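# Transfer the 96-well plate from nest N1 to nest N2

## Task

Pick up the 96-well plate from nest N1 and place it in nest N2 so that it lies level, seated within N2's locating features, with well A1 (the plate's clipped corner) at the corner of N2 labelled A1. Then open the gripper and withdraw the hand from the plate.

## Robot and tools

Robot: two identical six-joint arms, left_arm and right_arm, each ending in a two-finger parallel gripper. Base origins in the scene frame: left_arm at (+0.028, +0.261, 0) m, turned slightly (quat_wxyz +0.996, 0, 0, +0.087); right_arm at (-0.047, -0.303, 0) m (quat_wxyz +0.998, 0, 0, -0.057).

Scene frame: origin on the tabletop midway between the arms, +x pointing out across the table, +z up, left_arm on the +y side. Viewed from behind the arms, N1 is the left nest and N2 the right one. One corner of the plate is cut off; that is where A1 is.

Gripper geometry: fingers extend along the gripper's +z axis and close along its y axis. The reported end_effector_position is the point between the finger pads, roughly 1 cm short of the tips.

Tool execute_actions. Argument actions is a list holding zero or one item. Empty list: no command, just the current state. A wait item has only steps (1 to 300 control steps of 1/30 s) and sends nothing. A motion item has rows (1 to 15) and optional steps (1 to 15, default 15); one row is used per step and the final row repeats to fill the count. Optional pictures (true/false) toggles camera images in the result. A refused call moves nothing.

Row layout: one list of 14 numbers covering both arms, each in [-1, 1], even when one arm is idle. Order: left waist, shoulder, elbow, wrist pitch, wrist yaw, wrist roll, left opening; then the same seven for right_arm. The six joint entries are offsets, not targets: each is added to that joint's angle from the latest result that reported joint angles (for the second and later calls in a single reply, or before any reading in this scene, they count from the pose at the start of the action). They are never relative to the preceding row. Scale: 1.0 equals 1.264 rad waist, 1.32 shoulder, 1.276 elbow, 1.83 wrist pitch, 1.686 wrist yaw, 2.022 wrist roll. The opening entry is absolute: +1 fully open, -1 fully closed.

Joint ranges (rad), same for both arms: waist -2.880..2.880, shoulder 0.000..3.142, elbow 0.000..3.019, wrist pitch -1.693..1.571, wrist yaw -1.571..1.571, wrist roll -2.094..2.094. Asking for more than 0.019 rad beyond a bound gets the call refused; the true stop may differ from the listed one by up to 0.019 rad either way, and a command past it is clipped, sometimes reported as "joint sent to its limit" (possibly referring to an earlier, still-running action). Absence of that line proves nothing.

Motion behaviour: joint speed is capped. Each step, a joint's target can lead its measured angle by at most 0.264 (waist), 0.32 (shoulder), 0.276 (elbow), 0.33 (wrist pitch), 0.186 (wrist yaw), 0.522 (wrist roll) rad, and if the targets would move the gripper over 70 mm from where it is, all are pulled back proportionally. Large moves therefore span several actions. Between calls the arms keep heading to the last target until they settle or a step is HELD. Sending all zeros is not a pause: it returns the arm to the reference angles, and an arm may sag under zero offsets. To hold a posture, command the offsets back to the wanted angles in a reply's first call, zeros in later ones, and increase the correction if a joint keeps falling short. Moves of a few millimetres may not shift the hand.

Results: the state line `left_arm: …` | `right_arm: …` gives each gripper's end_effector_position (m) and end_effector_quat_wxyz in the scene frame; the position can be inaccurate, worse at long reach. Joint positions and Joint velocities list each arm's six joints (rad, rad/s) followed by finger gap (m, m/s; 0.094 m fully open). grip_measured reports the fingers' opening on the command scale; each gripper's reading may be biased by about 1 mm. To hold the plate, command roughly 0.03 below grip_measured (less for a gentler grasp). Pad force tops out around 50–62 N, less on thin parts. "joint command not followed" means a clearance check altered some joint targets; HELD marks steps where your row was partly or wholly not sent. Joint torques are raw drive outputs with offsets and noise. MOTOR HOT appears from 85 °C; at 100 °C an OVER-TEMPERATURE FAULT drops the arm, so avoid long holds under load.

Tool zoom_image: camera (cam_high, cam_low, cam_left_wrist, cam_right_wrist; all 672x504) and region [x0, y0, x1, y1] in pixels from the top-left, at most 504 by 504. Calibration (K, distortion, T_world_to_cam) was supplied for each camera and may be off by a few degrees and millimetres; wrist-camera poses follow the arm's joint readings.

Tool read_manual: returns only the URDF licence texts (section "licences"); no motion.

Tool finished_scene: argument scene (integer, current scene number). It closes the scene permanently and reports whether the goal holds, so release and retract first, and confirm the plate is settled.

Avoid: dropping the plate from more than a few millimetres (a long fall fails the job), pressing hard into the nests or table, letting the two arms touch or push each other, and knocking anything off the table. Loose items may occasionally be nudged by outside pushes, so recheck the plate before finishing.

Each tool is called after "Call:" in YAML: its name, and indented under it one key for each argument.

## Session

Call:
execute_actions:
  actions: []

Scene clock: 0.00 s of 13200.00 s.
left_arm: end_effector_position=(+0.4273, -0.3860, +0.1650) grip_measured=+1.000 end_effector_quat_wxyz=(+0.404, +0.857, +0.123, +0.294) | right_arm: end_effector_position=(+0.4975, -0.6659, +0.3257) grip_measured=+1.000 end_effector_quat_wxyz=(-0.148, +0.642, -0.741, +0.129)
Joint positions: left_arm=[-1.243  1.914  1.439 -0.065 -0.233  1.92   0.094] | right_arm=[-0.533  1.889  2.115 -1.475 -0.232 -2.037  0.094]
Joint velocities: left_arm=[-0.015  0.024  0.002 -0.002 -0.051 -0.037  0.   ] | right_arm=[-0.005 -0.024  0.002 -0.002 -0.051  0.051  0.   ]
Joint torques (N m, as the arm reports them, + toward a larger angle): no reading
Motor temperatures (°C, as the motors report them): left_arm=[24 24 29 22 24 22] | right_arm=[24 26 30 24 23 23]
camera_calibration (this result's frames):
cam_left_wrist: T_world_to_cam=[[0.0208217, 0.649392, -0.760169, 0.367049], [0.307779, 0.719246, 0.622863, 0.0501015], [0.95123, -0.246933, -0.184893, -0.348395], [0, 0, 0, 1]] pos_world=[0.308341, -0.360424, 0.183397]
cam_right_wrist: T_world_to_cam=[[0.9108, -0.146471, 0.385993, -0.674754], [-0.337329, -0.803052, 0.49124, -0.517043], [0.23802, -0.577628, -0.780828, -0.123223], [0, 0, 0, 1]] pos_world=[0.469482, -0.585221, 0.418227]

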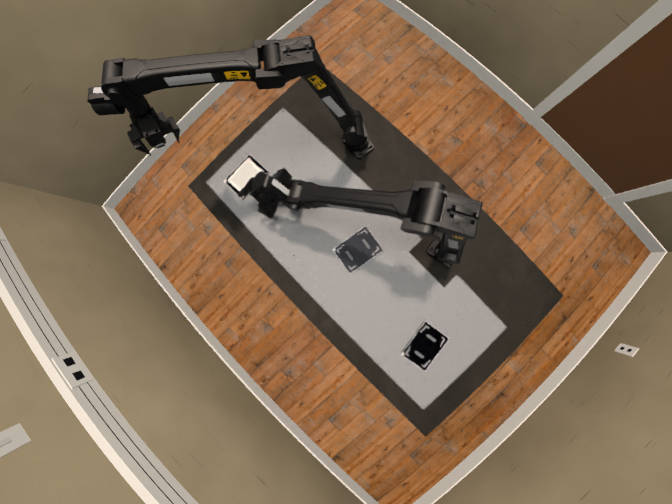

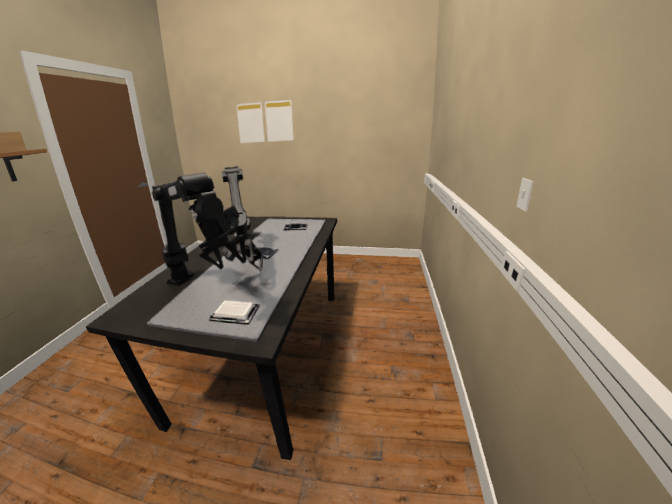

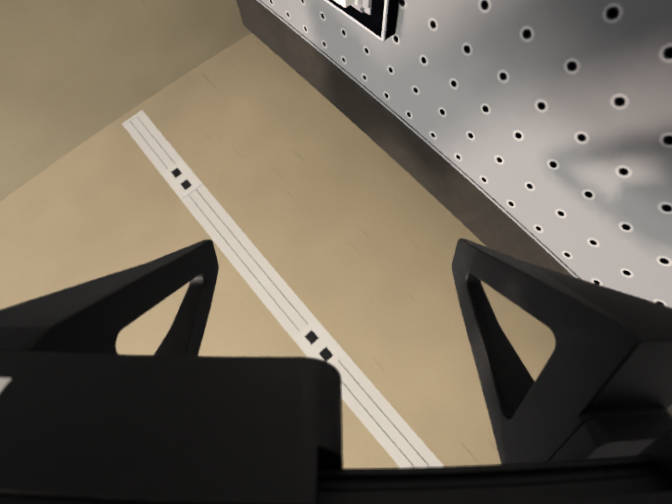

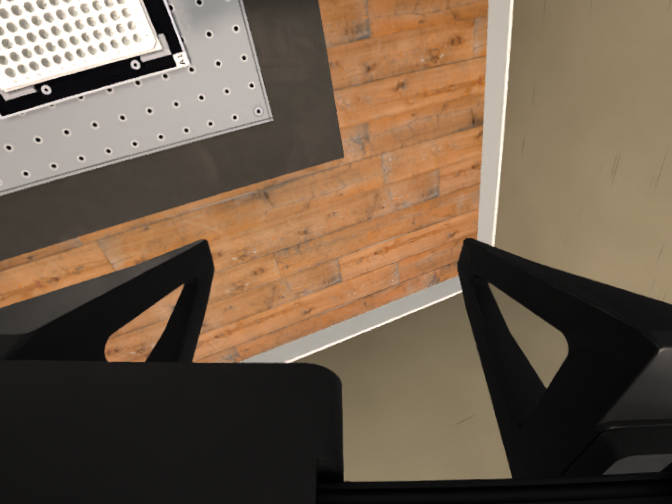

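Call:
zoom_image:
  camera: "cam_high"
  region: [210, 140, 290, 220]

Call:
zoom_image:
  camera: "cam_high"
  region: [320, 210, 400, 290]

Call:
zoom_image:
  camera: "cam_high"
  region: [385, 305, 465, 385]

Call:
zoom_image:
  camera: "cam_right_wrist"
  region: [0, 0, 220, 130]

Region (210, 140, 290, 220) of cam_high's 672x504 image, scaled by 6.300, with more detail than that image has.

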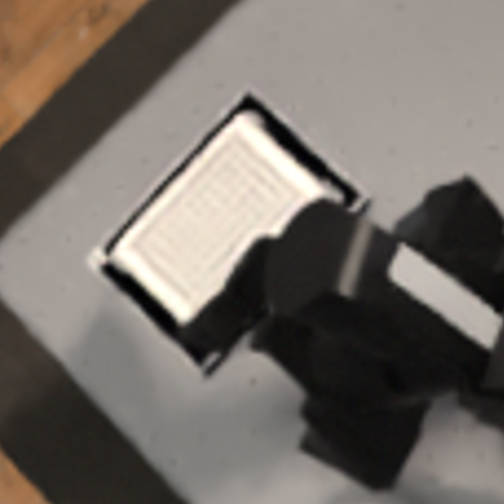

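Region (320, 210, 400, 290) of cam_high's 672x504 image, scaled by 6.300, with more detail than that image has.

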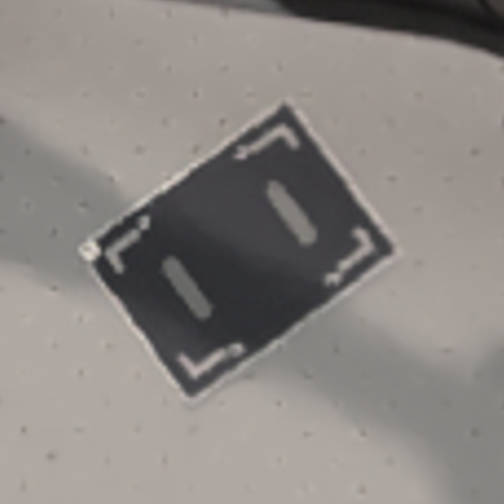

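Region (385, 305, 465, 385) of cam_high's 672x504 image, scaled by 6.300, with more detail than that image has.

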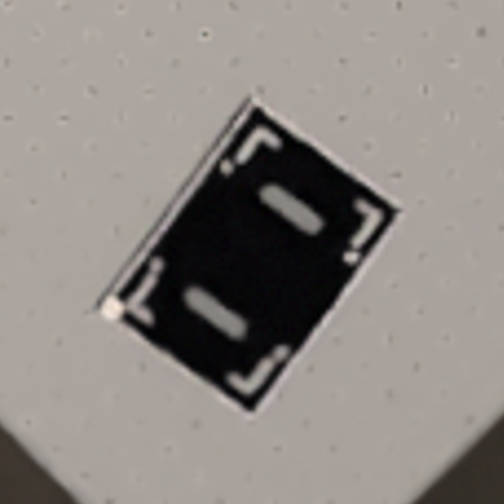

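Region (0, 0, 220, 130) of cam_right_wrist's 672x504 image, scaled by 2.291, with more detail than that image has; it fills the top 298 rows of this view, and the rest is white.

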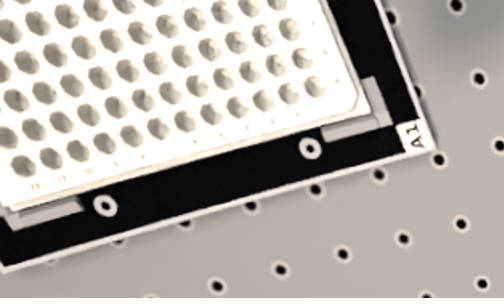

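Call:
execute_actions:
  actions:
    - {"rows": [ [0.0057,-0.0018,-0.0038,-0.0081,0.0019,-0.0068,1, 0.0064,-0.0099,0.0035,0.0067,0.0016,0.0050,1], [0.0061,-0.0028,-0.0047,-0.0094,0.0022,-0.0097,1, 0.0066,-0.0102,0.0021,0.0072,0.0019,0.0067,1], [0.0069,-0.0043,-0.0063,-0.0116,0.0027,-0.0144,1, 0.0071,-0.0108,-0.0003,0.0079,0.0024,0.0094,1], [0.0080,-0.0065,-0.0084,-0.0146,0.0034,-0.0210,1, 0.0076,-0.0116,-0.0036,0.0089,0.0032,0.0133,1], [0.0094,-0.0094,-0.0112,-0.0184,0.0044,-0.0295,1, 0.0084,-0.0125,-0.0079,0.0102,0.0041,0.0182,1], [0.0111,-0.0128,-0.0146,-0.0232,0.0055,-0.0398,1, 0.0093,-0.0137,-0.0131,0.0118,0.0053,0.0242,1], [0.0131,-0.0169,-0.0186,-0.0288,0.0068,-0.0521,1, 0.0104,-0.0152,-0.0192,0.0136,0.0066,0.0314,1], [0.0154,-0.0216,-0.0232,-0.0352,0.0084,-0.0662,1, 0.0117,-0.0168,-0.0264,0.0158,0.0082,0.0396,1], [0.0181,-0.0270,-0.0284,-0.0425,0.0101,-0.0823,1, 0.0131,-0.0187,-0.0344,0.0182,0.0100,0.0489,1], [0.0210,-0.0330,-0.0343,-0.0507,0.0120,-0.1002,1, 0.0147,-0.0207,-0.0434,0.0209,0.0120,0.0593,1], [0.0243,-0.0396,-0.0407,-0.0597,0.0142,-0.1200,1, 0.0164,-0.0230,-0.0534,0.0239,0.0142,0.0708,1], [0.0279,-0.0468,-0.0478,-0.0696,0.0165,-0.1417,1, 0.0184,-0.0256,-0.0643,0.0272,0.0166,0.0834,1], [0.0317,-0.0547,-0.0555,-0.0803,0.0191,-0.1653,1, 0.0205,-0.0283,-0.0762,0.0308,0.0192,0.0971,1], [0.0359,-0.0632,-0.0638,-0.0920,0.0219,-0.1907,1, 0.0227,-0.0312,-0.0890,0.0347,0.0220,0.1119,1], [0.0404,-0.0723,-0.0727,-0.1044,0.0248,-0.2181,1, 0.0252,-0.0344,-0.1027,0.0388,0.0250,0.1278,1] ], "steps": 15}
  pictures: false

Call:
execute_actions:
  actions:
    - {"rows": [ [0.0200,-0.0319,-0.0335,-0.0419,0.0095,-0.1165,1, 0.0141,-0.0204,-0.0423,0.0180,0.0093,0.0687,1], [0.0246,-0.0414,-0.0428,-0.0548,0.0125,-0.1448,1, 0.0166,-0.0237,-0.0566,0.0223,0.0125,0.0852,1], [0.0293,-0.0508,-0.0520,-0.0677,0.0156,-0.1731,1, 0.0191,-0.0269,-0.0708,0.0266,0.0156,0.1016,1], [0.0339,-0.0603,-0.0612,-0.0806,0.0187,-0.2014,1, 0.0217,-0.0302,-0.0850,0.0309,0.0187,0.1181,1], [0.0386,-0.0697,-0.0705,-0.0935,0.0218,-0.2296,1, 0.0242,-0.0335,-0.0992,0.0352,0.0219,0.1345,1], [0.0433,-0.0792,-0.0797,-0.1064,0.0248,-0.2579,1, 0.0267,-0.0368,-0.1135,0.0395,0.0250,0.1509,1], [0.0479,-0.0886,-0.0889,-0.1193,0.0279,-0.2862,1, 0.0292,-0.0401,-0.1277,0.0438,0.0282,0.1674,1], [0.0526,-0.0981,-0.0981,-0.1322,0.0310,-0.3145,1, 0.0317,-0.0434,-0.1419,0.0481,0.0313,0.1838,1], [0.0572,-0.1075,-0.1074,-0.1451,0.0340,-0.3428,1, 0.0342,-0.0466,-0.1562,0.0524,0.0344,0.2003,1], [0.0619,-0.1169,-0.1166,-0.1580,0.0371,-0.3711,1, 0.0367,-0.0499,-0.1704,0.0567,0.0376,0.2167,1], [0.0665,-0.1264,-0.1258,-0.1709,0.0402,-0.3994,1, 0.0393,-0.0532,-0.1846,0.0610,0.0407,0.2332,1], [0.0712,-0.1358,-0.1351,-0.1838,0.0433,-0.4277,1, 0.0418,-0.0565,-0.1988,0.0653,0.0438,0.2496,1], [0.0759,-0.1453,-0.1443,-0.1966,0.0463,-0.4560,1, 0.0443,-0.0598,-0.2131,0.0696,0.0470,0.2660,1], [0.0805,-0.1547,-0.1535,-0.2095,0.0494,-0.4842,1, 0.0468,-0.0631,-0.2273,0.0739,0.0501,0.2825,1], [0.0852,-0.1642,-0.1628,-0.2224,0.0525,-0.5125,1, 0.0493,-0.0663,-0.2415,0.0782,0.0533,0.2989,1] ], "steps": 15}
  pictures: false

Call:
execute_actions:
  actions:
    - {"rows": [ [0.0184,-0.0279,-0.0321,-0.0419,0.0095,-0.1497,1, 0.0132,-0.0191,-0.0402,0.0180,0.0093,0.0879,1], [0.0230,-0.0374,-0.0414,-0.0548,0.0125,-0.1780,1, 0.0157,-0.0224,-0.0545,0.0223,0.0125,0.1044,1], [0.0277,-0.0468,-0.0506,-0.0677,0.0156,-0.2063,1, 0.0182,-0.0256,-0.0687,0.0266,0.0156,0.1208,1], [0.0323,-0.0563,-0.0598,-0.0806,0.0187,-0.2346,1, 0.0208,-0.0289,-0.0829,0.0309,0.0187,0.1373,1], [0.0370,-0.0657,-0.0691,-0.0935,0.0218,-0.2628,1, 0.0233,-0.0322,-0.0971,0.0352,0.0219,0.1537,1], [0.0417,-0.0752,-0.0783,-0.1064,0.0248,-0.2911,1, 0.0258,-0.0355,-0.1114,0.0395,0.0250,0.1701,1], [0.0463,-0.0846,-0.0875,-0.1193,0.0279,-0.3194,1, 0.0283,-0.0388,-0.1256,0.0438,0.0282,0.1866,1], [0.0510,-0.0941,-0.0967,-0.1322,0.0310,-0.3477,1, 0.0308,-0.0421,-0.1398,0.0481,0.0313,0.2030,1], [0.0556,-0.1035,-0.1060,-0.1451,0.0340,-0.3760,1, 0.0333,-0.0453,-0.1541,0.0524,0.0344,0.2195,1], [0.0603,-0.1129,-0.1152,-0.1580,0.0371,-0.4043,1, 0.0358,-0.0486,-0.1683,0.0567,0.0376,0.2359,1], [0.0649,-0.1224,-0.1244,-0.1709,0.0402,-0.4326,1, 0.0384,-0.0519,-0.1825,0.0610,0.0407,0.2524,1], [0.0696,-0.1318,-0.1337,-0.1838,0.0433,-0.4609,1, 0.0409,-0.0552,-0.1967,0.0653,0.0438,0.2688,1], [0.0743,-0.1413,-0.1429,-0.1966,0.0463,-0.4892,1, 0.0434,-0.0585,-0.2110,0.0696,0.0470,0.2852,1], [0.0789,-0.1507,-0.1521,-0.2095,0.0494,-0.5174,1, 0.0459,-0.0618,-0.2252,0.0739,0.0501,0.3017,1], [0.0836,-0.1602,-0.1614,-0.2224,0.0525,-0.5457,1, 0.0484,-0.0650,-0.2394,0.0782,0.0533,0.3181,1] ], "steps": 15}
  pictures: false

Call:
execute_actions:
  actions:
    - {"rows": [ [0.0182,-0.0276,-0.0318,-0.0415,0.0094,-0.1487,1, 0.0131,-0.0190,-0.0398,0.0179,0.0092,0.0874,1], [0.0224,-0.0361,-0.0401,-0.0531,0.0121,-0.1742,1, 0.0154,-0.0219,-0.0526,0.0217,0.0121,0.1022,1], [0.0263,-0.0440,-0.0478,-0.0638,0.0147,-0.1978,1, 0.0175,-0.0247,-0.0644,0.0253,0.0147,0.1159,1], [0.0299,-0.0512,-0.0549,-0.0737,0.0170,-0.2195,1, 0.0194,-0.0272,-0.0753,0.0286,0.0171,0.1285,1], [0.0331,-0.0579,-0.0614,-0.0827,0.0192,-0.2393,1, 0.0212,-0.0295,-0.0853,0.0316,0.0193,0.1400,1], [0.0361,-0.0638,-0.0672,-0.0909,0.0211,-0.2572,1, 0.0228,-0.0316,-0.0943,0.0343,0.0213,0.1504,1], [0.0387,-0.0692,-0.0724,-0.0982,0.0229,-0.2732,1, 0.0242,-0.0334,-0.1024,0.0368,0.0230,0.1597,1], [0.0410,-0.0739,-0.0770,-0.1047,0.0244,-0.2874,1, 0.0254,-0.0351,-0.1095,0.0389,0.0246,0.1680,1], [0.0431,-0.0780,-0.0810,-0.1102,0.0257,-0.2996,1, 0.0265,-0.0365,-0.1156,0.0408,0.0260,0.1751,1], [0.0448,-0.0815,-0.0844,-0.1150,0.0269,-0.3100,1, 0.0275,-0.0377,-0.1209,0.0424,0.0271,0.1811,1], [0.0462,-0.0843,-0.0872,-0.1188,0.0278,-0.3185,1, 0.0282,-0.0387,-0.1251,0.0436,0.0281,0.1860,1], [0.0472,-0.0865,-0.0894,-0.1219,0.0285,-0.3251,1, 0.0288,-0.0394,-0.1284,0.0447,0.0288,0.1899,1], [0.0480,-0.0881,-0.0909,-0.1240,0.0290,-0.3298,1, 0.0292,-0.0400,-0.1308,0.0454,0.0293,0.1926,1], [0.0485,-0.0890,-0.0918,-0.1253,0.0293,-0.3326,1, 0.0295,-0.0403,-0.1322,0.0458,0.0296,0.1943,1], [0.0486,-0.0893,-0.0921,-0.1257,0.0294,-0.3336,1, 0.0296,-0.0404,-0.1327,0.0459,0.0297,0.1948,1] ], "steps": 15}
  pictures: false

Call:
execute_actions:
  actions:
    - {"steps": 22}

Scene clock: 64.70 s of 13200.00 s.
left_arm: end_effector_position=(+0.4196, -0.3410, +0.1467) grip_measured=+1.000 end_effector_quat_wxyz=(+0.381, +0.867, +0.237, +0.216) | right_arm: end_effector_position=(+0.4890, -0.6604, +0.2932) grip_measured=+1.000 end_effector_quat_wxyz=(+0.135, -0.587, +0.792, -0.103)
Joint positions: left_arm=[-1.214  1.848  1.367 -0.199 -0.198  1.662  0.094] | right_arm=[-0.524  1.869  2.01  -1.432 -0.196 -1.886  0.094]
Joint velocities: left_arm=[ 0.161 -0.317 -0.3   -0.579  0.125 -1.121  0.   ] | right_arm=[ 0.073 -0.103 -0.471  0.212  0.11   0.711  0.   ]
Joint torques (N m, as the arm reports them, + toward a larger angle): left_arm=[  0.12 -18.61  10.     1.15   0.18  -0.16] | right_arm=[  1.94 -16.97   8.85   0.77  -0.22   0.18]
Motor temperatures (°C, as the motors report them): left_arm=[24 26 33 22 24 22] | right_arm=[24 28 35 24 23 23]
Steps of this call (steps 1 to 90: nothing new was sent; then 61.20 s passed at rest; steps 91 to 105: all 15 steps of this action). Readings (joint positions):
91: left_arm=[-1.243 1.914 1.439 -0.065 -0.233 1.920] | right_arm=[-0.533 1.889 2.115 -1.475 -0.232 -2.037]
92: left_arm=[-1.243 1.914 1.439 -0.065 -0.233 1.919] | right_arm=[-0.533 1.889 2.115 -1.475 -0.232 -2.036]
94: left_arm=[-1.243 1.914 1.437 -0.068 -0.231 1.912] | right_arm=[-0.533 1.889 2.114 -1.475 -0.230 -2.032]
98: left_arm=[-1.240 1.903 1.423 -0.093 -0.223 1.867] | right_arm=[-0.533 1.885 2.096 -1.467 -0.223 -2.005]
105: the state above

Scene clock: 65.20 s of 13200.00 s.
left_arm: end_effector_position=(+0.3874, -0.2070, +0.1202) grip_measured=+1.000 end_effector_quat_wxyz=(+0.275, +0.750, +0.600, +0.046) | right_arm: end_effector_position=(+0.4605, -0.6241, +0.2078) grip_measured=+1.000 end_effector_quat_wxyz=(+0.092, -0.407, +0.908, -0.041)
Joint positions: left_arm=[-1.123  1.655  1.183 -0.544 -0.116  0.876  0.094] | right_arm=[-0.481  1.814  1.728 -1.318 -0.113 -1.428  0.094]
Joint velocities: left_arm=[ 0.161 -0.357 -0.32  -0.681  0.183 -1.575  0.   ] | right_arm=[ 0.093 -0.151 -0.52   0.222  0.11   0.945  0.   ]
Joint torques (N m, as the arm reports them, + toward a larger angle): left_arm=[ -0.77 -15.05   9.64   0.77   0.23  -0.12] | right_arm=[  1.59 -16.49   9.19   0.58  -0.16   0.08]
Motor temperatures (°C, as the motors report them): left_arm=[24 26 33 22 24 22] | right_arm=[24 28 35 24 23 23]
Steps of this call (steps 1 to 15: all 15 steps of this action). Readings (joint positions):
1: left_arm=[-1.208 1.836 1.355 -0.219 -0.191 1.620] | right_arm=[-0.522 1.865 1.992 -1.424 -0.189 -1.861]
2: left_arm=[-1.202 1.822 1.341 -0.240 -0.184 1.575] | right_arm=[-0.519 1.861 1.972 -1.417 -0.182 -1.835]
4: left_arm=[-1.189 1.795 1.313 -0.285 -0.173 1.477] | right_arm=[-0.514 1.853 1.932 -1.404 -0.171 -1.778]
8: left_arm=[-1.163 1.742 1.264 -0.379 -0.153 1.266] | right_arm=[-0.503 1.841 1.856 -1.374 -0.150 -1.655]
15: the state above

Scene clock: 65.70 s of 13200.00 s.
left_arm: end_effector_position=(+0.3210, -0.0707, +0.1013) grip_measured=+1.000 end_effector_quat_wxyz=(+0.104, +0.423, +0.900, -0.027) | right_arm: end_effector_position=(+0.4126, -0.5815, +0.1280) grip_measured=+1.000 end_effector_quat_wxyz=(+0.031, -0.189, +0.981, -0.009)
Joint positions: left_arm=[-1.034  1.468  1.    -0.89  -0.035  0.024  0.094] | right_arm=[-0.438  1.759  1.45  -1.203 -0.029 -0.933  0.094]
Joint velocities: left_arm=[ 0.161 -0.366 -0.335 -0.691  0.11  -1.663  0.   ] | right_arm=[ 0.112 -0.142 -0.535  0.227  0.154  0.916  0.   ]
Joint torques (N m, as the arm reports them, + toward a larger angle): left_arm=[ -0.61 -11.76   9.14   0.34   0.24  -0.08] | right_arm=[  1.17 -14.1    8.29   0.59  -0.12   0.11]
Motor temperatures (°C, as the motors report them): left_arm=[24 26 33 22 24 22] | right_arm=[24 28 35 24 23 23]
Steps of this call (steps 1 to 15: all 15 steps of this action). Readings (joint positions):
1: left_arm=[-1.117 1.642 1.170 -0.566 -0.109 0.820] | right_arm=[-0.477 1.810 1.710 -1.311 -0.105 -1.395]
2: left_arm=[-1.111 1.630 1.156 -0.586 -0.103 0.764] | right_arm=[-0.474 1.805 1.691 -1.304 -0.099 -1.363]
4: left_arm=[-1.099 1.605 1.130 -0.631 -0.092 0.651] | right_arm=[-0.469 1.797 1.653 -1.290 -0.088 -1.297]
8: left_arm=[-1.075 1.556 1.082 -0.725 -0.071 0.424] | right_arm=[-0.460 1.786 1.578 -1.259 -0.066 -1.165]
15: the state above

Scene clock: 66.20 s of 13200.00 s.
left_arm: end_effector_position=(+0.2666, +0.0091, +0.0963) grip_measured=+1.000 end_effector_quat_wxyz=(-0.004, +0.118, +0.993, -0.004) | right_arm: end_effector_position=(+0.3733, -0.5527, +0.0812) grip_measured=+1.000 end_effector_quat_wxyz=(-0.012, -0.030, +0.999, -0.003)
Joint positions: left_arm=[-0.98   1.355  0.885 -1.102  0.011 -0.569  0.094] | right_arm=[-0.414  1.731  1.279 -1.136  0.018 -0.588  0.094]
Joint velocities: left_arm=[ 0.005 -0.063 -0.032 -0.081 -0.066 -0.432  0.   ] | right_arm=[ 0.015 -0.034 -0.032  0.046 -0.022  0.183  0.   ]
Joint torques (N m, as the arm reports them, + toward a larger angle): left_arm=[-0.43 -9.12  8.91 -0.22  0.24 -0.09] | right_arm=[  1.87 -13.89   7.78   0.51   0.02   0.09]
Motor temperatures (°C, as the motors report them): left_arm=[24 26 33 22 24 22] | right_arm=[24 28 35 24 23 23]
Steps of this call (steps 1 to 15: all 15 steps of this action). Readings (joint positions):
1: left_arm=[-1.028 1.456 0.987 -0.912 -0.028 -0.032] | right_arm=[-0.435 1.755 1.431 -1.196 -0.022 -0.900]
2: left_arm=[-1.022 1.443 0.974 -0.932 -0.022 -0.087] | right_arm=[-0.432 1.750 1.413 -1.189 -0.016 -0.868]
4: left_arm=[-1.011 1.419 0.949 -0.973 -0.013 -0.192] | right_arm=[-0.428 1.744 1.378 -1.177 -0.006 -0.807]
8: left_arm=[-0.993 1.384 0.913 -1.042 0.001 -0.374] | right_arm=[-0.421 1.738 1.323 -1.156 0.008 -0.701]
15: the state above

Scene clock: 66.93 s of 13200.00 s.
left_arm: end_effector_position=(+0.2658, +0.0100, +0.0964) grip_measured=+1.000 end_effector_quat_wxyz=(-0.005, +0.085, +0.996, -0.003) | right_arm: end_effector_position=(+0.3741, -0.5529, +0.0846) grip_measured=+1.000 end_effector_quat_wxyz=(-0.007, -0.010, +1.000, -0.006)
Joint positions: left_arm=[-0.979  1.354  0.885 -1.106  0.012 -0.636  0.094] | right_arm=[-0.413  1.723  1.278 -1.132  0.019 -0.548  0.094]
Joint velocities: left_arm=[ 0.005 -0.005  0.022  0.007  0.037 -0.066  0.   ] | right_arm=[-0.024 -0.005 -0.002 -0.002  0.022 -0.095  0.   ]
Joint torques (N m, as the arm reports them, + toward a larger angle): left_arm=[-0.31 -9.14  8.82 -0.26  0.22 -0.12] | right_arm=[  1.28 -13.54   7.82   0.43   0.02   0.09]
Motor temperatures (°C, as the motors report them): left_arm=[24 26 33 22 24 22] | right_arm=[24 28 35 24 23 23]
Steps of this call (steps 1 to 22: the robot went on to your last target). Readings (joint positions):
1: left_arm=[-0.980 1.354 0.885 -1.104 0.012 -0.582] | right_arm=[-0.413 1.729 1.278 -1.135 0.019 -0.580]
2: left_arm=[-0.979 1.354 0.885 -1.105 0.012 -0.593] | right_arm=[-0.413 1.728 1.278 -1.135 0.019 -0.573]
4: left_arm=[-0.979 1.354 0.885 -1.106 0.012 -0.609] | right_arm=[-0.413 1.726 1.278 -1.133 0.019 -0.564]
8: left_arm=[-0.979 1.354 0.885 -1.106 0.012 -0.625] | right_arm=[-0.413 1.723 1.278 -1.132 0.019 -0.555]
22: the state above
camera_calibration (this result's frames):
cam_left_wrist: T_world_to_cam=[[-0.167866, -0.985673, 0.0164301, 0.0527559], [-0.801153, 0.146115, 0.580349, 0.162399], [-0.574435, 0.084258, -0.814202, 0.353218], [0, 0, 0, 1]] pos_world=[0.341864, -0.00149047, 0.192476]
cam_right_wrist: T_world_to_cam=[[0.0166334, -0.999685, 0.0187809, -0.558903], [-0.804881, -0.00224343, 0.593432, 0.259567], [-0.593203, -0.0249872, -0.804665, 0.401691], [0, 0, 0, 1]] pos_world=[0.456501, -0.548108, 0.179688]

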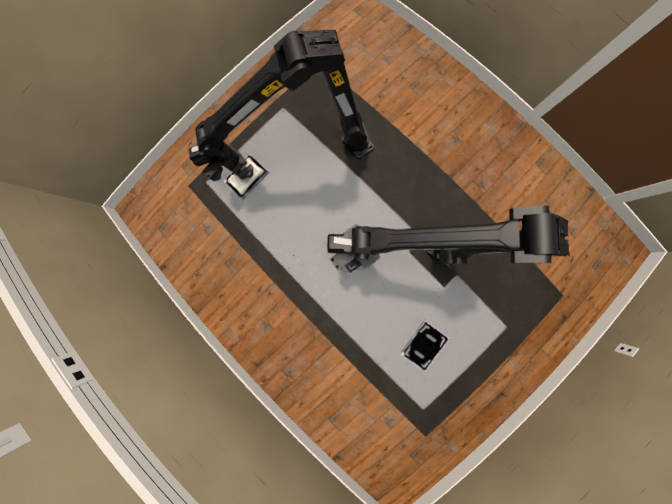

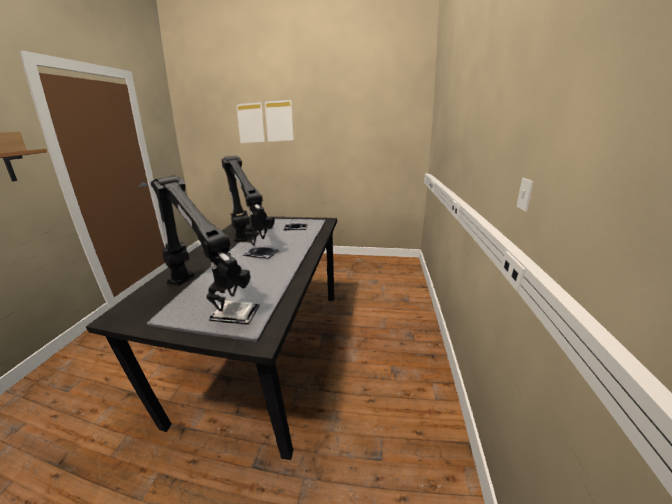

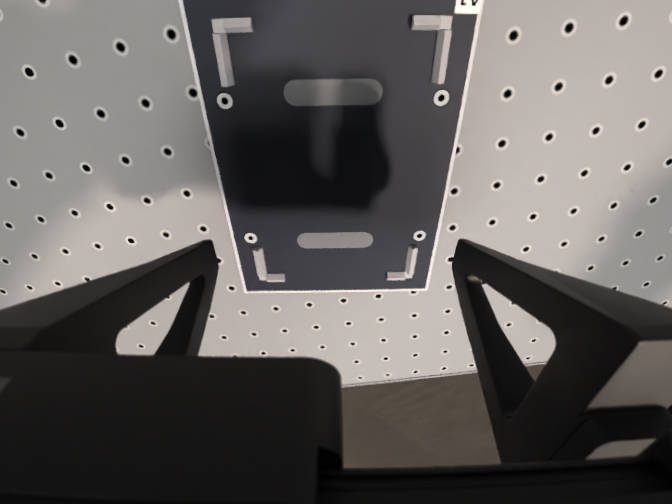

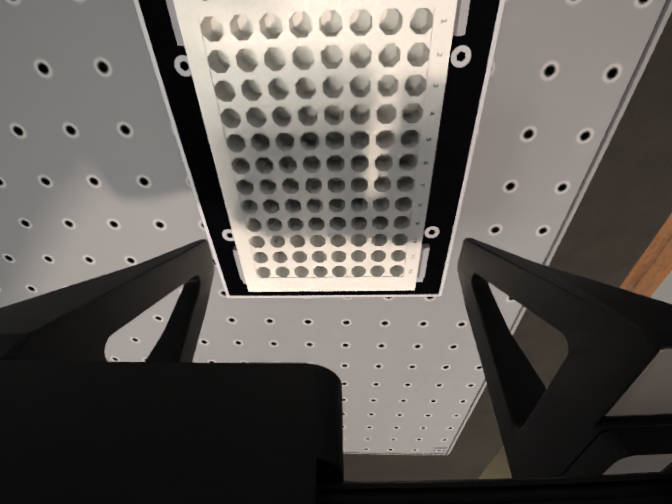

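Call:
zoom_image:
  camera: "cam_right_wrist"
  region: [140, 20, 240, 95]

Call:
zoom_image:
  camera: "cam_right_wrist"
  region: [400, 0, 500, 95]

Call:
zoom_image:
  camera: "cam_right_wrist"
  region: [190, 210, 290, 305]

Call:
zoom_image:
  camera: "cam_right_wrist"
  region: [370, 210, 470, 305]

Call:
zoom_image:
  camera: "cam_left_wrist"
  region: [170, 0, 290, 120]

Call:
zoom_image:
  camera: "cam_left_wrist"
  region: [380, 0, 500, 120]

Call:
zoom_image:
  camera: "cam_left_wrist"
  region: [200, 215, 300, 305]

Call:
zoom_image:
  camera: "cam_left_wrist"
  region: [370, 215, 470, 305]

Region (140, 20, 240, 95) of cam_right_wrist's 672x504 image, scaled by 5.040, with more detail than that image has; it fills the top 378 rows of this view, and the rest is white.

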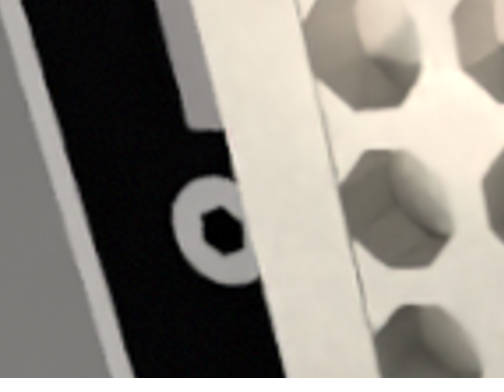

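Region (400, 0, 500, 95) of cam_right_wrist's 672x504 image, scaled by 5.040, with more detail than that image has; it fills the top 479 rows of this view, and the rest is white.

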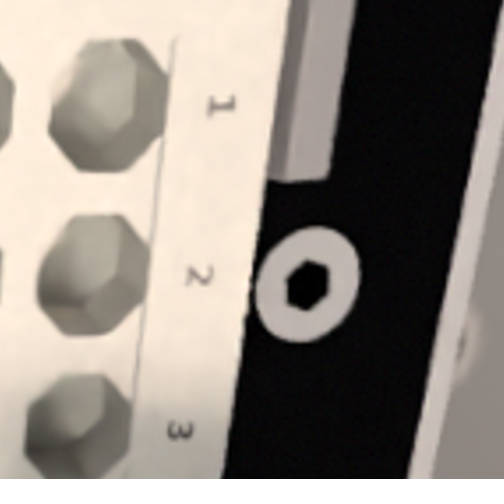

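Region (190, 210, 290, 305) of cam_right_wrist's 672x504 image, scaled by 5.040, with more detail than that image has; it fills the top 479 rows of this view, and the rest is white.

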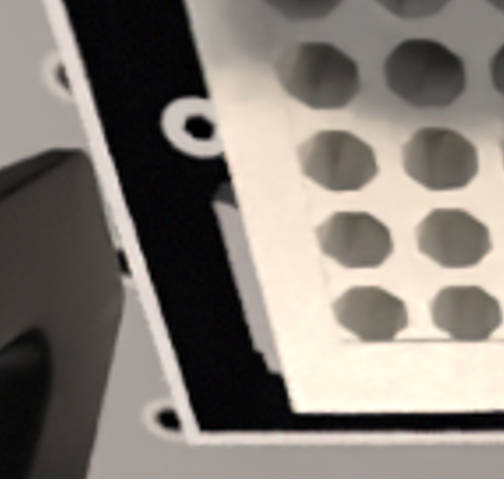

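Region (370, 210, 470, 305) of cam_right_wrist's 672x504 image, scaled by 5.040, with more detail than that image has; it fills the top 479 rows of this view, and the rest is white.

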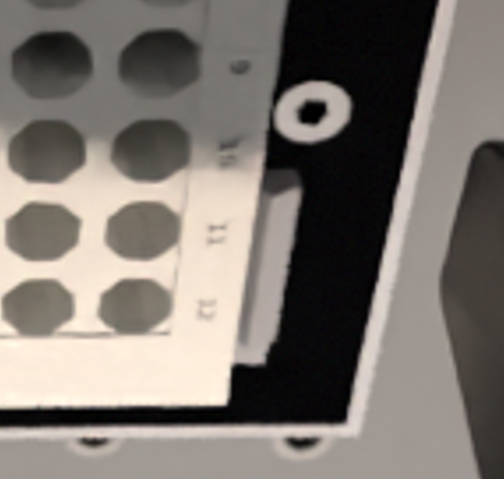

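Region (170, 0, 290, 120) of cam_left_wrist's 672x504 image, scaled by 4.200, with more detail than that image has.

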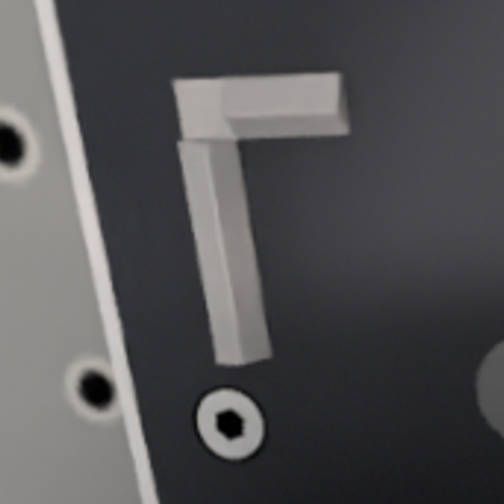

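Region (380, 0, 500, 120) of cam_left_wrist's 672x504 image, scaled by 4.200, with more detail than that image has.

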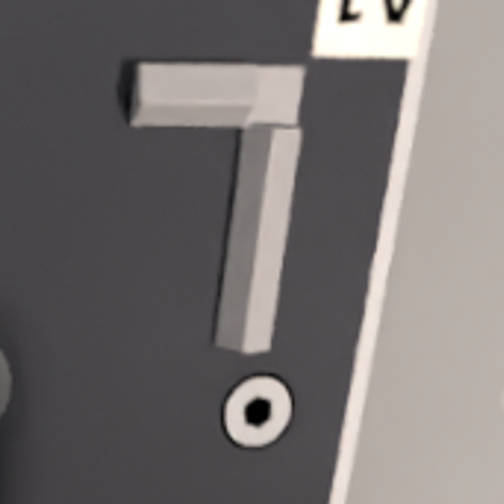

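Region (200, 215, 300, 305) of cam_left_wrist's 672x504 image, scaled by 5.040, with more detail than that image has; it fills the top 454 rows of this view, and the rest is white.

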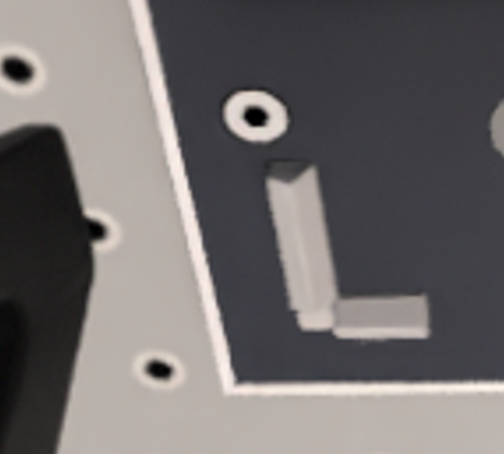

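Region (370, 215, 470, 305) of cam_left_wrist's 672x504 image, scaled by 5.040, with more detail than that image has; it fills the top 454 rows of this view, and the rest is white.

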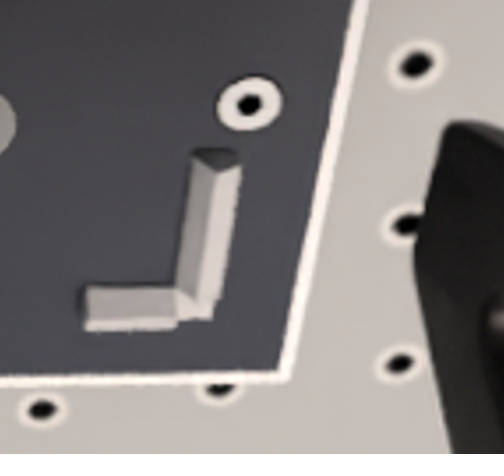

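Call:
execute_actions:
  actions:
    - {"rows": [ [0,0.002,0.012,0,0,0,1, 0.0084,0.0020,0.0019,0.0084,-0.0017,-0.0041,1], [0,0.002,0.012,0,0,0,1, 0.0095,0.0030,0.0005,0.0121,-0.0021,-0.0043,1], [0,0.002,0.012,0,0,0,1, 0.0113,0.0040,-0.0016,0.0177,-0.0028,-0.0045,1], [0,0.002,0.012,0,0,0,1, 0.0134,0.0046,-0.0042,0.0247,-0.0037,-0.0049,1], [0,0.002,0.012,0,0,0,1, 0.0159,0.0061,-0.0072,0.0327,-0.0047,-0.0053,1], [0,0.002,0.012,0,0,0,1, 0.0185,0.0085,-0.0103,0.0411,-0.0058,-0.0057,1], [0,0.002,0.012,0,0,0,1, 0.0210,0.0114,-0.0134,0.0495,-0.0069,-0.0061,1], [0,0.002,0.012,0,0,0,1, 0.0235,0.0148,-0.0164,0.0575,-0.0079,-0.0065,1], [0,0.002,0.012,0,0,0,1, 0.0256,0.0184,-0.0190,0.0645,-0.0088,-0.0069,1], [0,0.002,0.012,0,0,0,1, 0.0274,0.0219,-0.0211,0.0701,-0.0095,-0.0071,1], [0,0.002,0.012,0,0,0,1, 0.0285,0.0253,-0.0225,0.0738,-0.0099,-0.0073,1], [0,0.002,0.012,0,0,0,1, 0.0289,0.0282,-0.0230,0.0751,-0.0101,-0.0074,1], [0,0.002,0.012,0,0,0,1, 0.0289,0.0306,-0.0230,0.0751,-0.0101,-0.0074,1], [0,0.002,0.012,0,0,0,1, 0.0289,0.0321,-0.0230,0.0751,-0.0101,-0.0074,1], [0,0.002,0.012,0,0,0,1, 0.0289,0.0327,-0.0230,0.0751,-0.0101,-0.0074,1] ], "steps": 15}
  pictures: false

Call:
execute_actions:
  actions:
    - {"steps": 14}

Scene clock: 105.80 s of 13200.00 s.
left_arm: end_effector_position=(+0.2658, +0.0100, +0.0964) grip_measured=+1.000 end_effector_quat_wxyz=(-0.005, +0.084, +0.996, -0.003) | right_arm: end_effector_position=(+0.3967, -0.5468, +0.0622) grip_measured=+1.000 end_effector_quat_wxyz=(+0.025, -0.026, +0.999, -0.017)
Joint positions: left_arm=[-0.979  1.354  0.885 -1.106  0.012 -0.636  0.094] | right_arm=[-0.385  1.751  1.25  -1.01   0.004 -0.553  0.094]
Joint velocities: left_arm=[-0.005  0.005 -0.007 -0.007 -0.051 -0.037  0.   ] | right_arm=[ 0.044  0.151 -0.037  0.071  0.066  0.037  0.   ]
Joint torques (N m, as the arm reports them, + toward a larger angle): left_arm=[-0.97 -8.62 10.36  0.31  0.07  0.05] | right_arm=[  0.98 -12.53   7.54   0.51  -0.15  -0.06]
Motor temperatures (°C, as the motors report them): left_arm=[24 25 32 22 24 22] | right_arm=[24 28 33 24 23 23]
Steps of this call (steps 1 to 15: the robot went on to your last target; steps 16 to 90: nothing new was sent; then 35.37 s passed at rest; steps 91 to 105: all 15 steps of this action). Readings (joint positions):
91: left_arm=[-0.979 1.354 0.885 -1.106 0.012 -0.636] | right_arm=[-0.413 1.723 1.278 -1.132 0.019 -0.548]
92: left_arm=[-0.979 1.354 0.885 -1.106 0.012 -0.636] | right_arm=[-0.413 1.723 1.278 -1.130 0.018 -0.548]
94: left_arm=[-0.979 1.354 0.885 -1.106 0.012 -0.636] | right_arm=[-0.413 1.723 1.277 -1.118 0.016 -0.548]
98: left_arm=[-0.979 1.354 0.885 -1.106 0.012 -0.636] | right_arm=[-0.407 1.723 1.265 -1.068 0.009 -0.550]
105: the state above

Scene clock: 106.27 s of 13200.00 s.
left_arm: end_effector_position=(+0.2658, +0.0100, +0.0964) grip_measured=+1.000 end_effector_quat_wxyz=(-0.005, +0.084, +0.996, -0.003) | right_arm: end_effector_position=(+0.3948, -0.5450, +0.0545) grip_measured=+1.000 end_effector_quat_wxyz=(+0.018, -0.027, +0.999, -0.013)
Joint positions: left_arm=[-0.979  1.354  0.885 -1.106  0.012 -0.636  0.094] | right_arm=[-0.384  1.763  1.246 -1.008  0.003 -0.554  0.094]
Joint velocities: left_arm=[ 0.015 -0.005  0.022 -0.002  0.007 -0.066  0.   ] | right_arm=[-0.005 -0.005 -0.002  0.002  0.007  0.022  0.   ]
Joint torques (N m, as the arm reports them, + toward a larger angle): left_arm=[-0.95 -8.66 10.36  0.3   0.07  0.04] | right_arm=[  0.24 -12.9    7.78   0.52  -0.14  -0.07]
Motor temperatures (°C, as the motors report them): left_arm=[24 25 32 22 24 22] | right_arm=[24 28 33 24 23 23]
Steps of this call (steps 1 to 14: the robot went on to your last target). Readings (joint positions):
1: left_arm=[-0.979 1.354 0.885 -1.106 0.012 -0.636] | right_arm=[-0.384 1.755 1.249 -1.010 0.003 -0.553]
2: left_arm=[-0.979 1.354 0.885 -1.106 0.012 -0.636] | right_arm=[-0.384 1.759 1.248 -1.009 0.003 -0.553]
4: left_arm=[-0.979 1.354 0.885 -1.106 0.012 -0.636] | right_arm=[-0.384 1.763 1.246 -1.009 0.003 -0.553]
8: left_arm=[-0.979 1.354 0.885 -1.106 0.012 -0.636] | right_arm=[-0.384 1.763 1.246 -1.008 0.003 -0.554]
14: the state above
camera_calibration (this result's frames):
cam_left_wrist: T_world_to_cam=[[-0.16749, -0.985737, 0.0164262, 0.052657], [-0.801207, 0.145807, 0.580351, 0.162417], [-0.574468, 0.0840424, -0.814201, 0.353229], [0, 0, 0, 1]] pos_world=[0.341868, -0.00146187, 0.192476]
cam_right_wrist: T_world_to_cam=[[0.0503072, -0.998221, 0.0319887, -0.564037], [-0.833767, -0.0243435, 0.55158, 0.295765], [-0.54982, -0.0544196, -0.833508, 0.358352], [0, 0, 0, 1]] pos_world=[0.472003, -0.536332, 0.153594]

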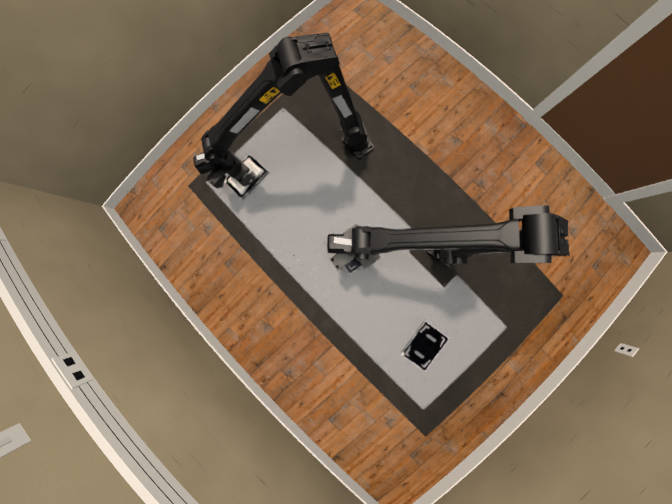

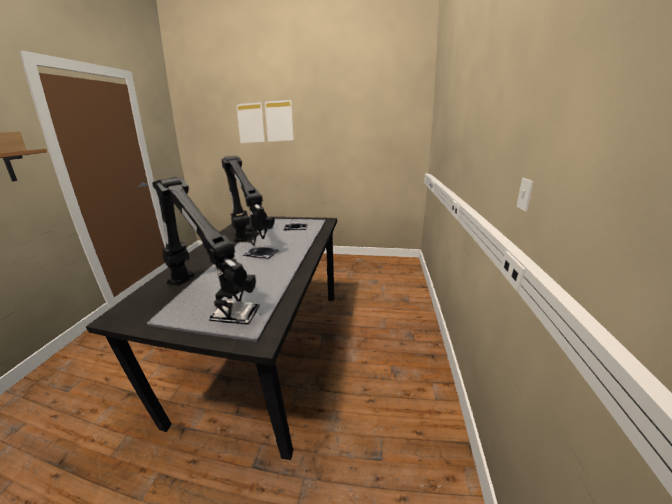

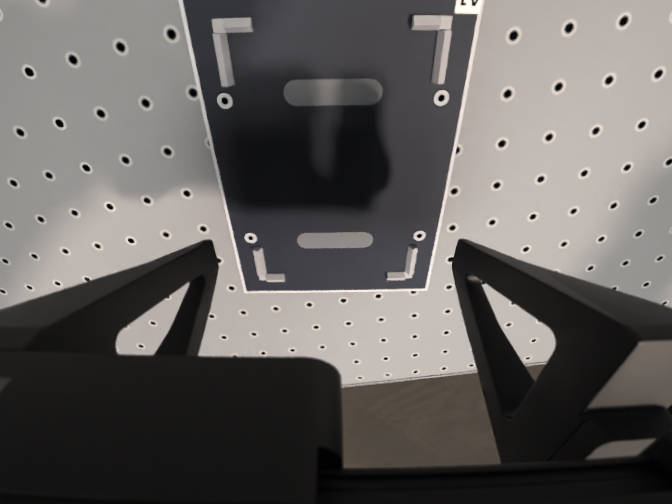

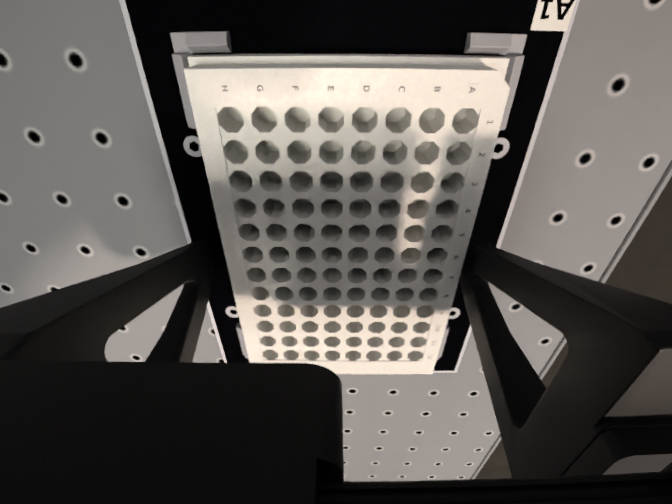

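Call:
zoom_image:
  camera: "cam_right_wrist"
  region: [150, 105, 250, 180]

Call:
zoom_image:
  camera: "cam_right_wrist"
  region: [440, 105, 540, 180]

Call:
zoom_image:
  camera: "cam_right_wrist"
  region: [180, 225, 290, 335]

Call:
zoom_image:
  camera: "cam_right_wrist"
  region: [390, 225, 500, 335]

Region (150, 105, 250, 180) of cam_right_wrist's 672x504 image, scaled by 5.040, with more detail than that image has; it fills the top 378 rows of this view, and the rest is white.

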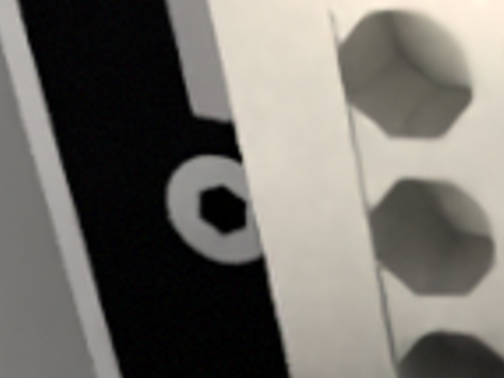

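Region (440, 105, 540, 180) of cam_right_wrist's 672x504 image, scaled by 5.040, with more detail than that image has; it fills the top 378 rows of this view, and the rest is white.

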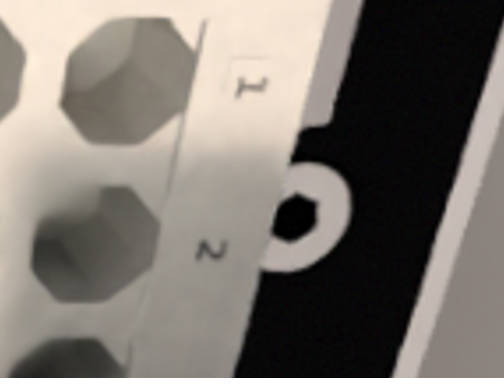

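Region (180, 225, 290, 335) of cam_right_wrist's 672x504 image, scaled by 4.582, with more detail than that image has.

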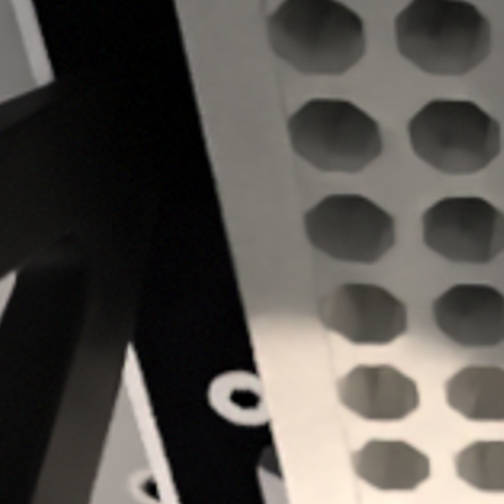

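Region (390, 225, 500, 335) of cam_right_wrist's 672x504 image, scaled by 4.582, with more detail than that image has.

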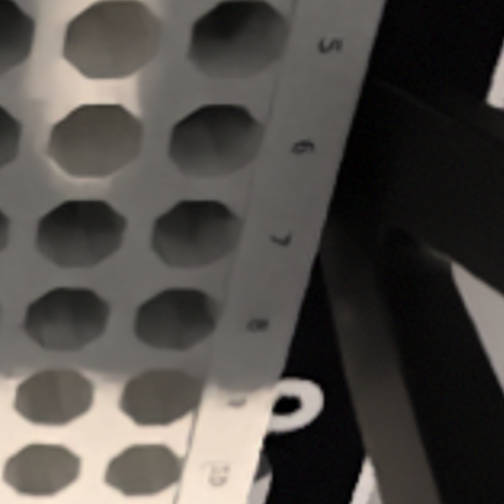

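Call:
execute_actions:
  actions:
    - {"rows": [ [0,0.002,0.012,0,0,0,1, -0.0040,-0.0080,0.010,0,0.0012,0,1], [0,0.002,0.012,0,0,0,1, -0.0050,-0.0095,0.010,0,0.0018,0,1], [0,0.002,0.012,0,0,0,1, -0.0060,-0.0108,0.010,0,0.0023,0,1], [0,0.002,0.012,0,0,0,1, -0.0069,-0.0120,0.010,0,0.0028,0,1], [0,0.002,0.012,0,0,0,1, -0.0077,-0.0131,0.010,0,0.0033,0,1], [0,0.002,0.012,0,0,0,1, -0.0085,-0.0141,0.010,0,0.0037,0,1], [0,0.002,0.012,0,0,0,1, -0.0092,-0.0150,0.010,0,0.0041,0,1], [0,0.002,0.012,0,0,0,1, -0.0098,-0.0158,0.010,0,0.0044,0,1], [0,0.002,0.012,0,0,0,1, -0.0102,-0.0164,0.010,0,0.0046,0,1], [0,0.002,0.012,0,0,0,1, -0.0105,-0.0167,0.010,0,0.0047,0,1] ], "steps": 15}
  pictures: false

Call:
execute_actions:
  actions:
    - {"steps": 10}

Scene clock: 116.50 s of 13200.00 s.
left_arm: end_effector_position=(+0.2658, +0.0100, +0.0964) grip_measured=+1.000 end_effector_quat_wxyz=(-0.005, +0.084, +0.996, -0.003) | right_arm: end_effector_position=(+0.3945, -0.5460, +0.0561) grip_measured=+1.000 end_effector_quat_wxyz=(+0.018, -0.027, +0.999, -0.016)
Joint positions: left_arm=[-0.979  1.354  0.885 -1.106  0.012 -0.636  0.094] | right_arm=[-0.384  1.76   1.246 -1.008  0.009 -0.554  0.094]
Joint velocities: left_arm=[-0.005 -0.005  0.012 -0.002 -0.022  0.007  0.   ] | right_arm=[-0.015 -0.005 -0.017 -0.017 -0.154 -0.022  0.   ]
Joint torques (N m, as the arm reports them, + toward a larger angle): left_arm=[-0.95 -8.69 10.35  0.31  0.06  0.04] | right_arm=[ -0.86 -13.71   8.37   0.06   0.01   0.03]
Motor temperatures (°C, as the motors report them): left_arm=[24 25 32 22 24 22] | right_arm=[24 28 33 24 23 23]
Steps of this call (steps 1 to 30: the robot went on to your last target; steps 31 to 90: nothing new was sent; then 6.73 s passed at rest; steps 91 to 105: all 15 steps of this action). Readings (joint positions):
91: left_arm=[-0.979 1.354 0.885 -1.106 0.012 -0.636] | right_arm=[-0.384 1.763 1.246 -1.008 0.003 -0.554]
92: left_arm=[-0.979 1.354 0.885 -1.106 0.012 -0.636] | right_arm=[-0.384 1.763 1.246 -1.008 0.004 -0.554]
94: left_arm=[-0.979 1.354 0.885 -1.106 0.012 -0.636] | right_arm=[-0.384 1.763 1.246 -1.008 0.005 -0.554]
98: left_arm=[-0.979 1.354 0.885 -1.106 0.012 -0.636] | right_arm=[-0.384 1.763 1.246 -1.008 0.008 -0.554]
105: the state above

Scene clock: 116.83 s of 13200.00 s.
left_arm: end_effector_position=(+0.2658, +0.0100, +0.0964) grip_measured=+1.000 end_effector_quat_wxyz=(-0.005, +0.084, +0.996, -0.003) | right_arm: end_effector_position=(+0.3946, -0.5460, +0.0565) grip_measured=+1.000 end_effector_quat_wxyz=(+0.019, -0.027, +0.999, -0.016)
Joint positions: left_arm=[-0.979  1.354  0.885 -1.106  0.012 -0.636  0.094] | right_arm=[-0.384  1.759  1.246 -1.008  0.009 -0.554  0.094]
Joint velocities: left_arm=[ 0.005  0.005 -0.022  0.007 -0.037 -0.007  0.   ] | right_arm=[-0.015 -0.015  0.007 -0.012 -0.095 -0.037  0.   ]
Joint torques (N m, as the arm reports them, + toward a larger angle): left_arm=[-0.99 -8.66 10.36  0.31  0.07  0.04] | right_arm=[ -0.81 -13.52   8.39   0.05   0.02   0.03]
Motor temperatures (°C, as the motors report them): left_arm=[24 25 32 22 24 22] | right_arm=[24 28 33 24 23 23]
Steps of this call (steps 1 to 10: the robot went on to your last target). Readings (joint positions):
1: left_arm=[-0.979 1.354 0.885 -1.106 0.012 -0.636] | right_arm=[-0.384 1.760 1.246 -1.008 0.009 -0.554]
2: left_arm=[-0.979 1.354 0.885 -1.106 0.012 -0.636] | right_arm=[-0.384 1.760 1.246 -1.008 0.009 -0.554]
4: left_arm=[-0.979 1.354 0.885 -1.106 0.012 -0.636] | right_arm=[-0.384 1.759 1.246 -1.008 0.009 -0.554]
8: left_arm=[-0.979 1.354 0.885 -1.106 0.012 -0.636] | right_arm=[-0.384 1.759 1.246 -1.008 0.009 -0.554]
10: the state above
camera_calibration (this result's frames):
cam_left_wrist: T_world_to_cam=[[-0.16749, -0.985737, 0.0164262, 0.052657], [-0.801207, 0.145807, 0.580351, 0.162417], [-0.574468, 0.0840424, -0.814201, 0.353229], [0, 0, 0, 1]] pos_world=[0.341868, -0.00146187, 0.192476]
cam_right_wrist: T_world_to_cam=[[0.050008, -0.997985, 0.03905, -0.565256], [-0.834297, -0.0202479, 0.550944, 0.296941], [-0.549043, -0.0601308, -0.833628, 0.356462], [0, 0, 0, 1]] pos_world=[0.471717, -0.536671, 0.155633]

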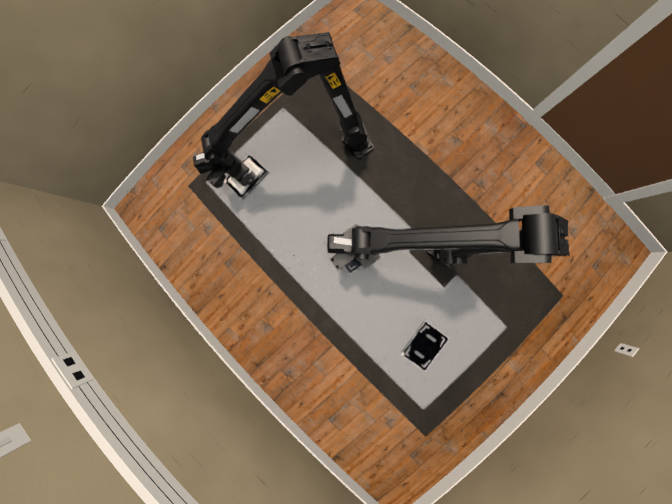

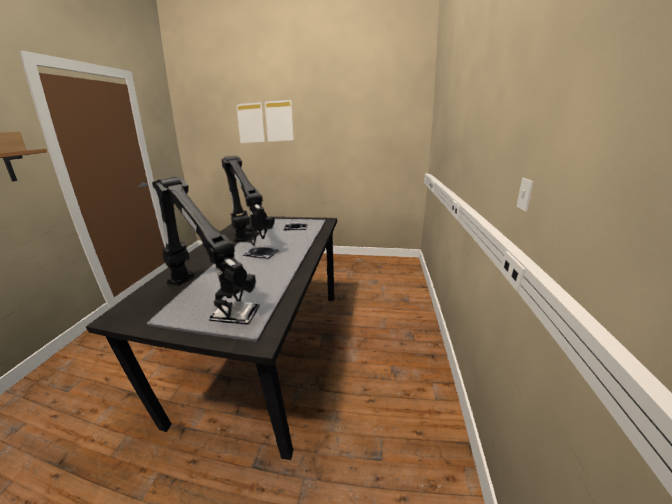

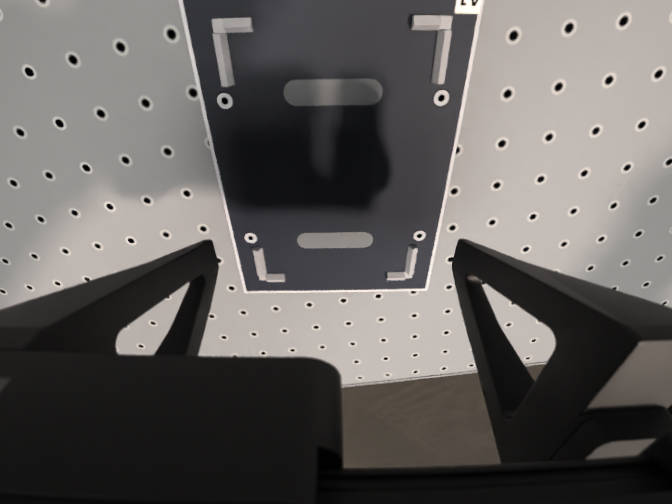

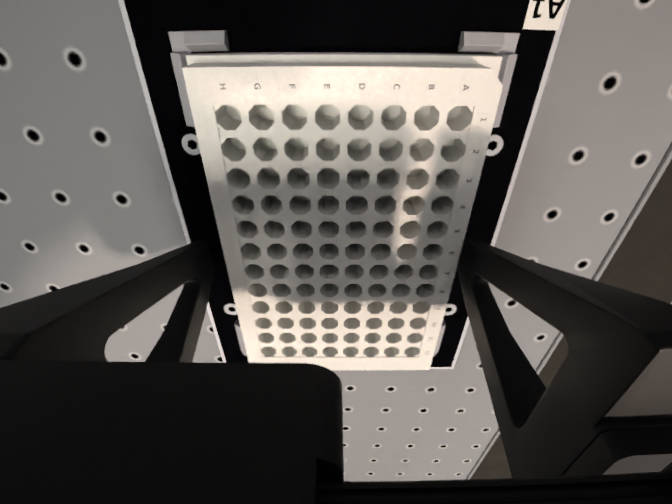

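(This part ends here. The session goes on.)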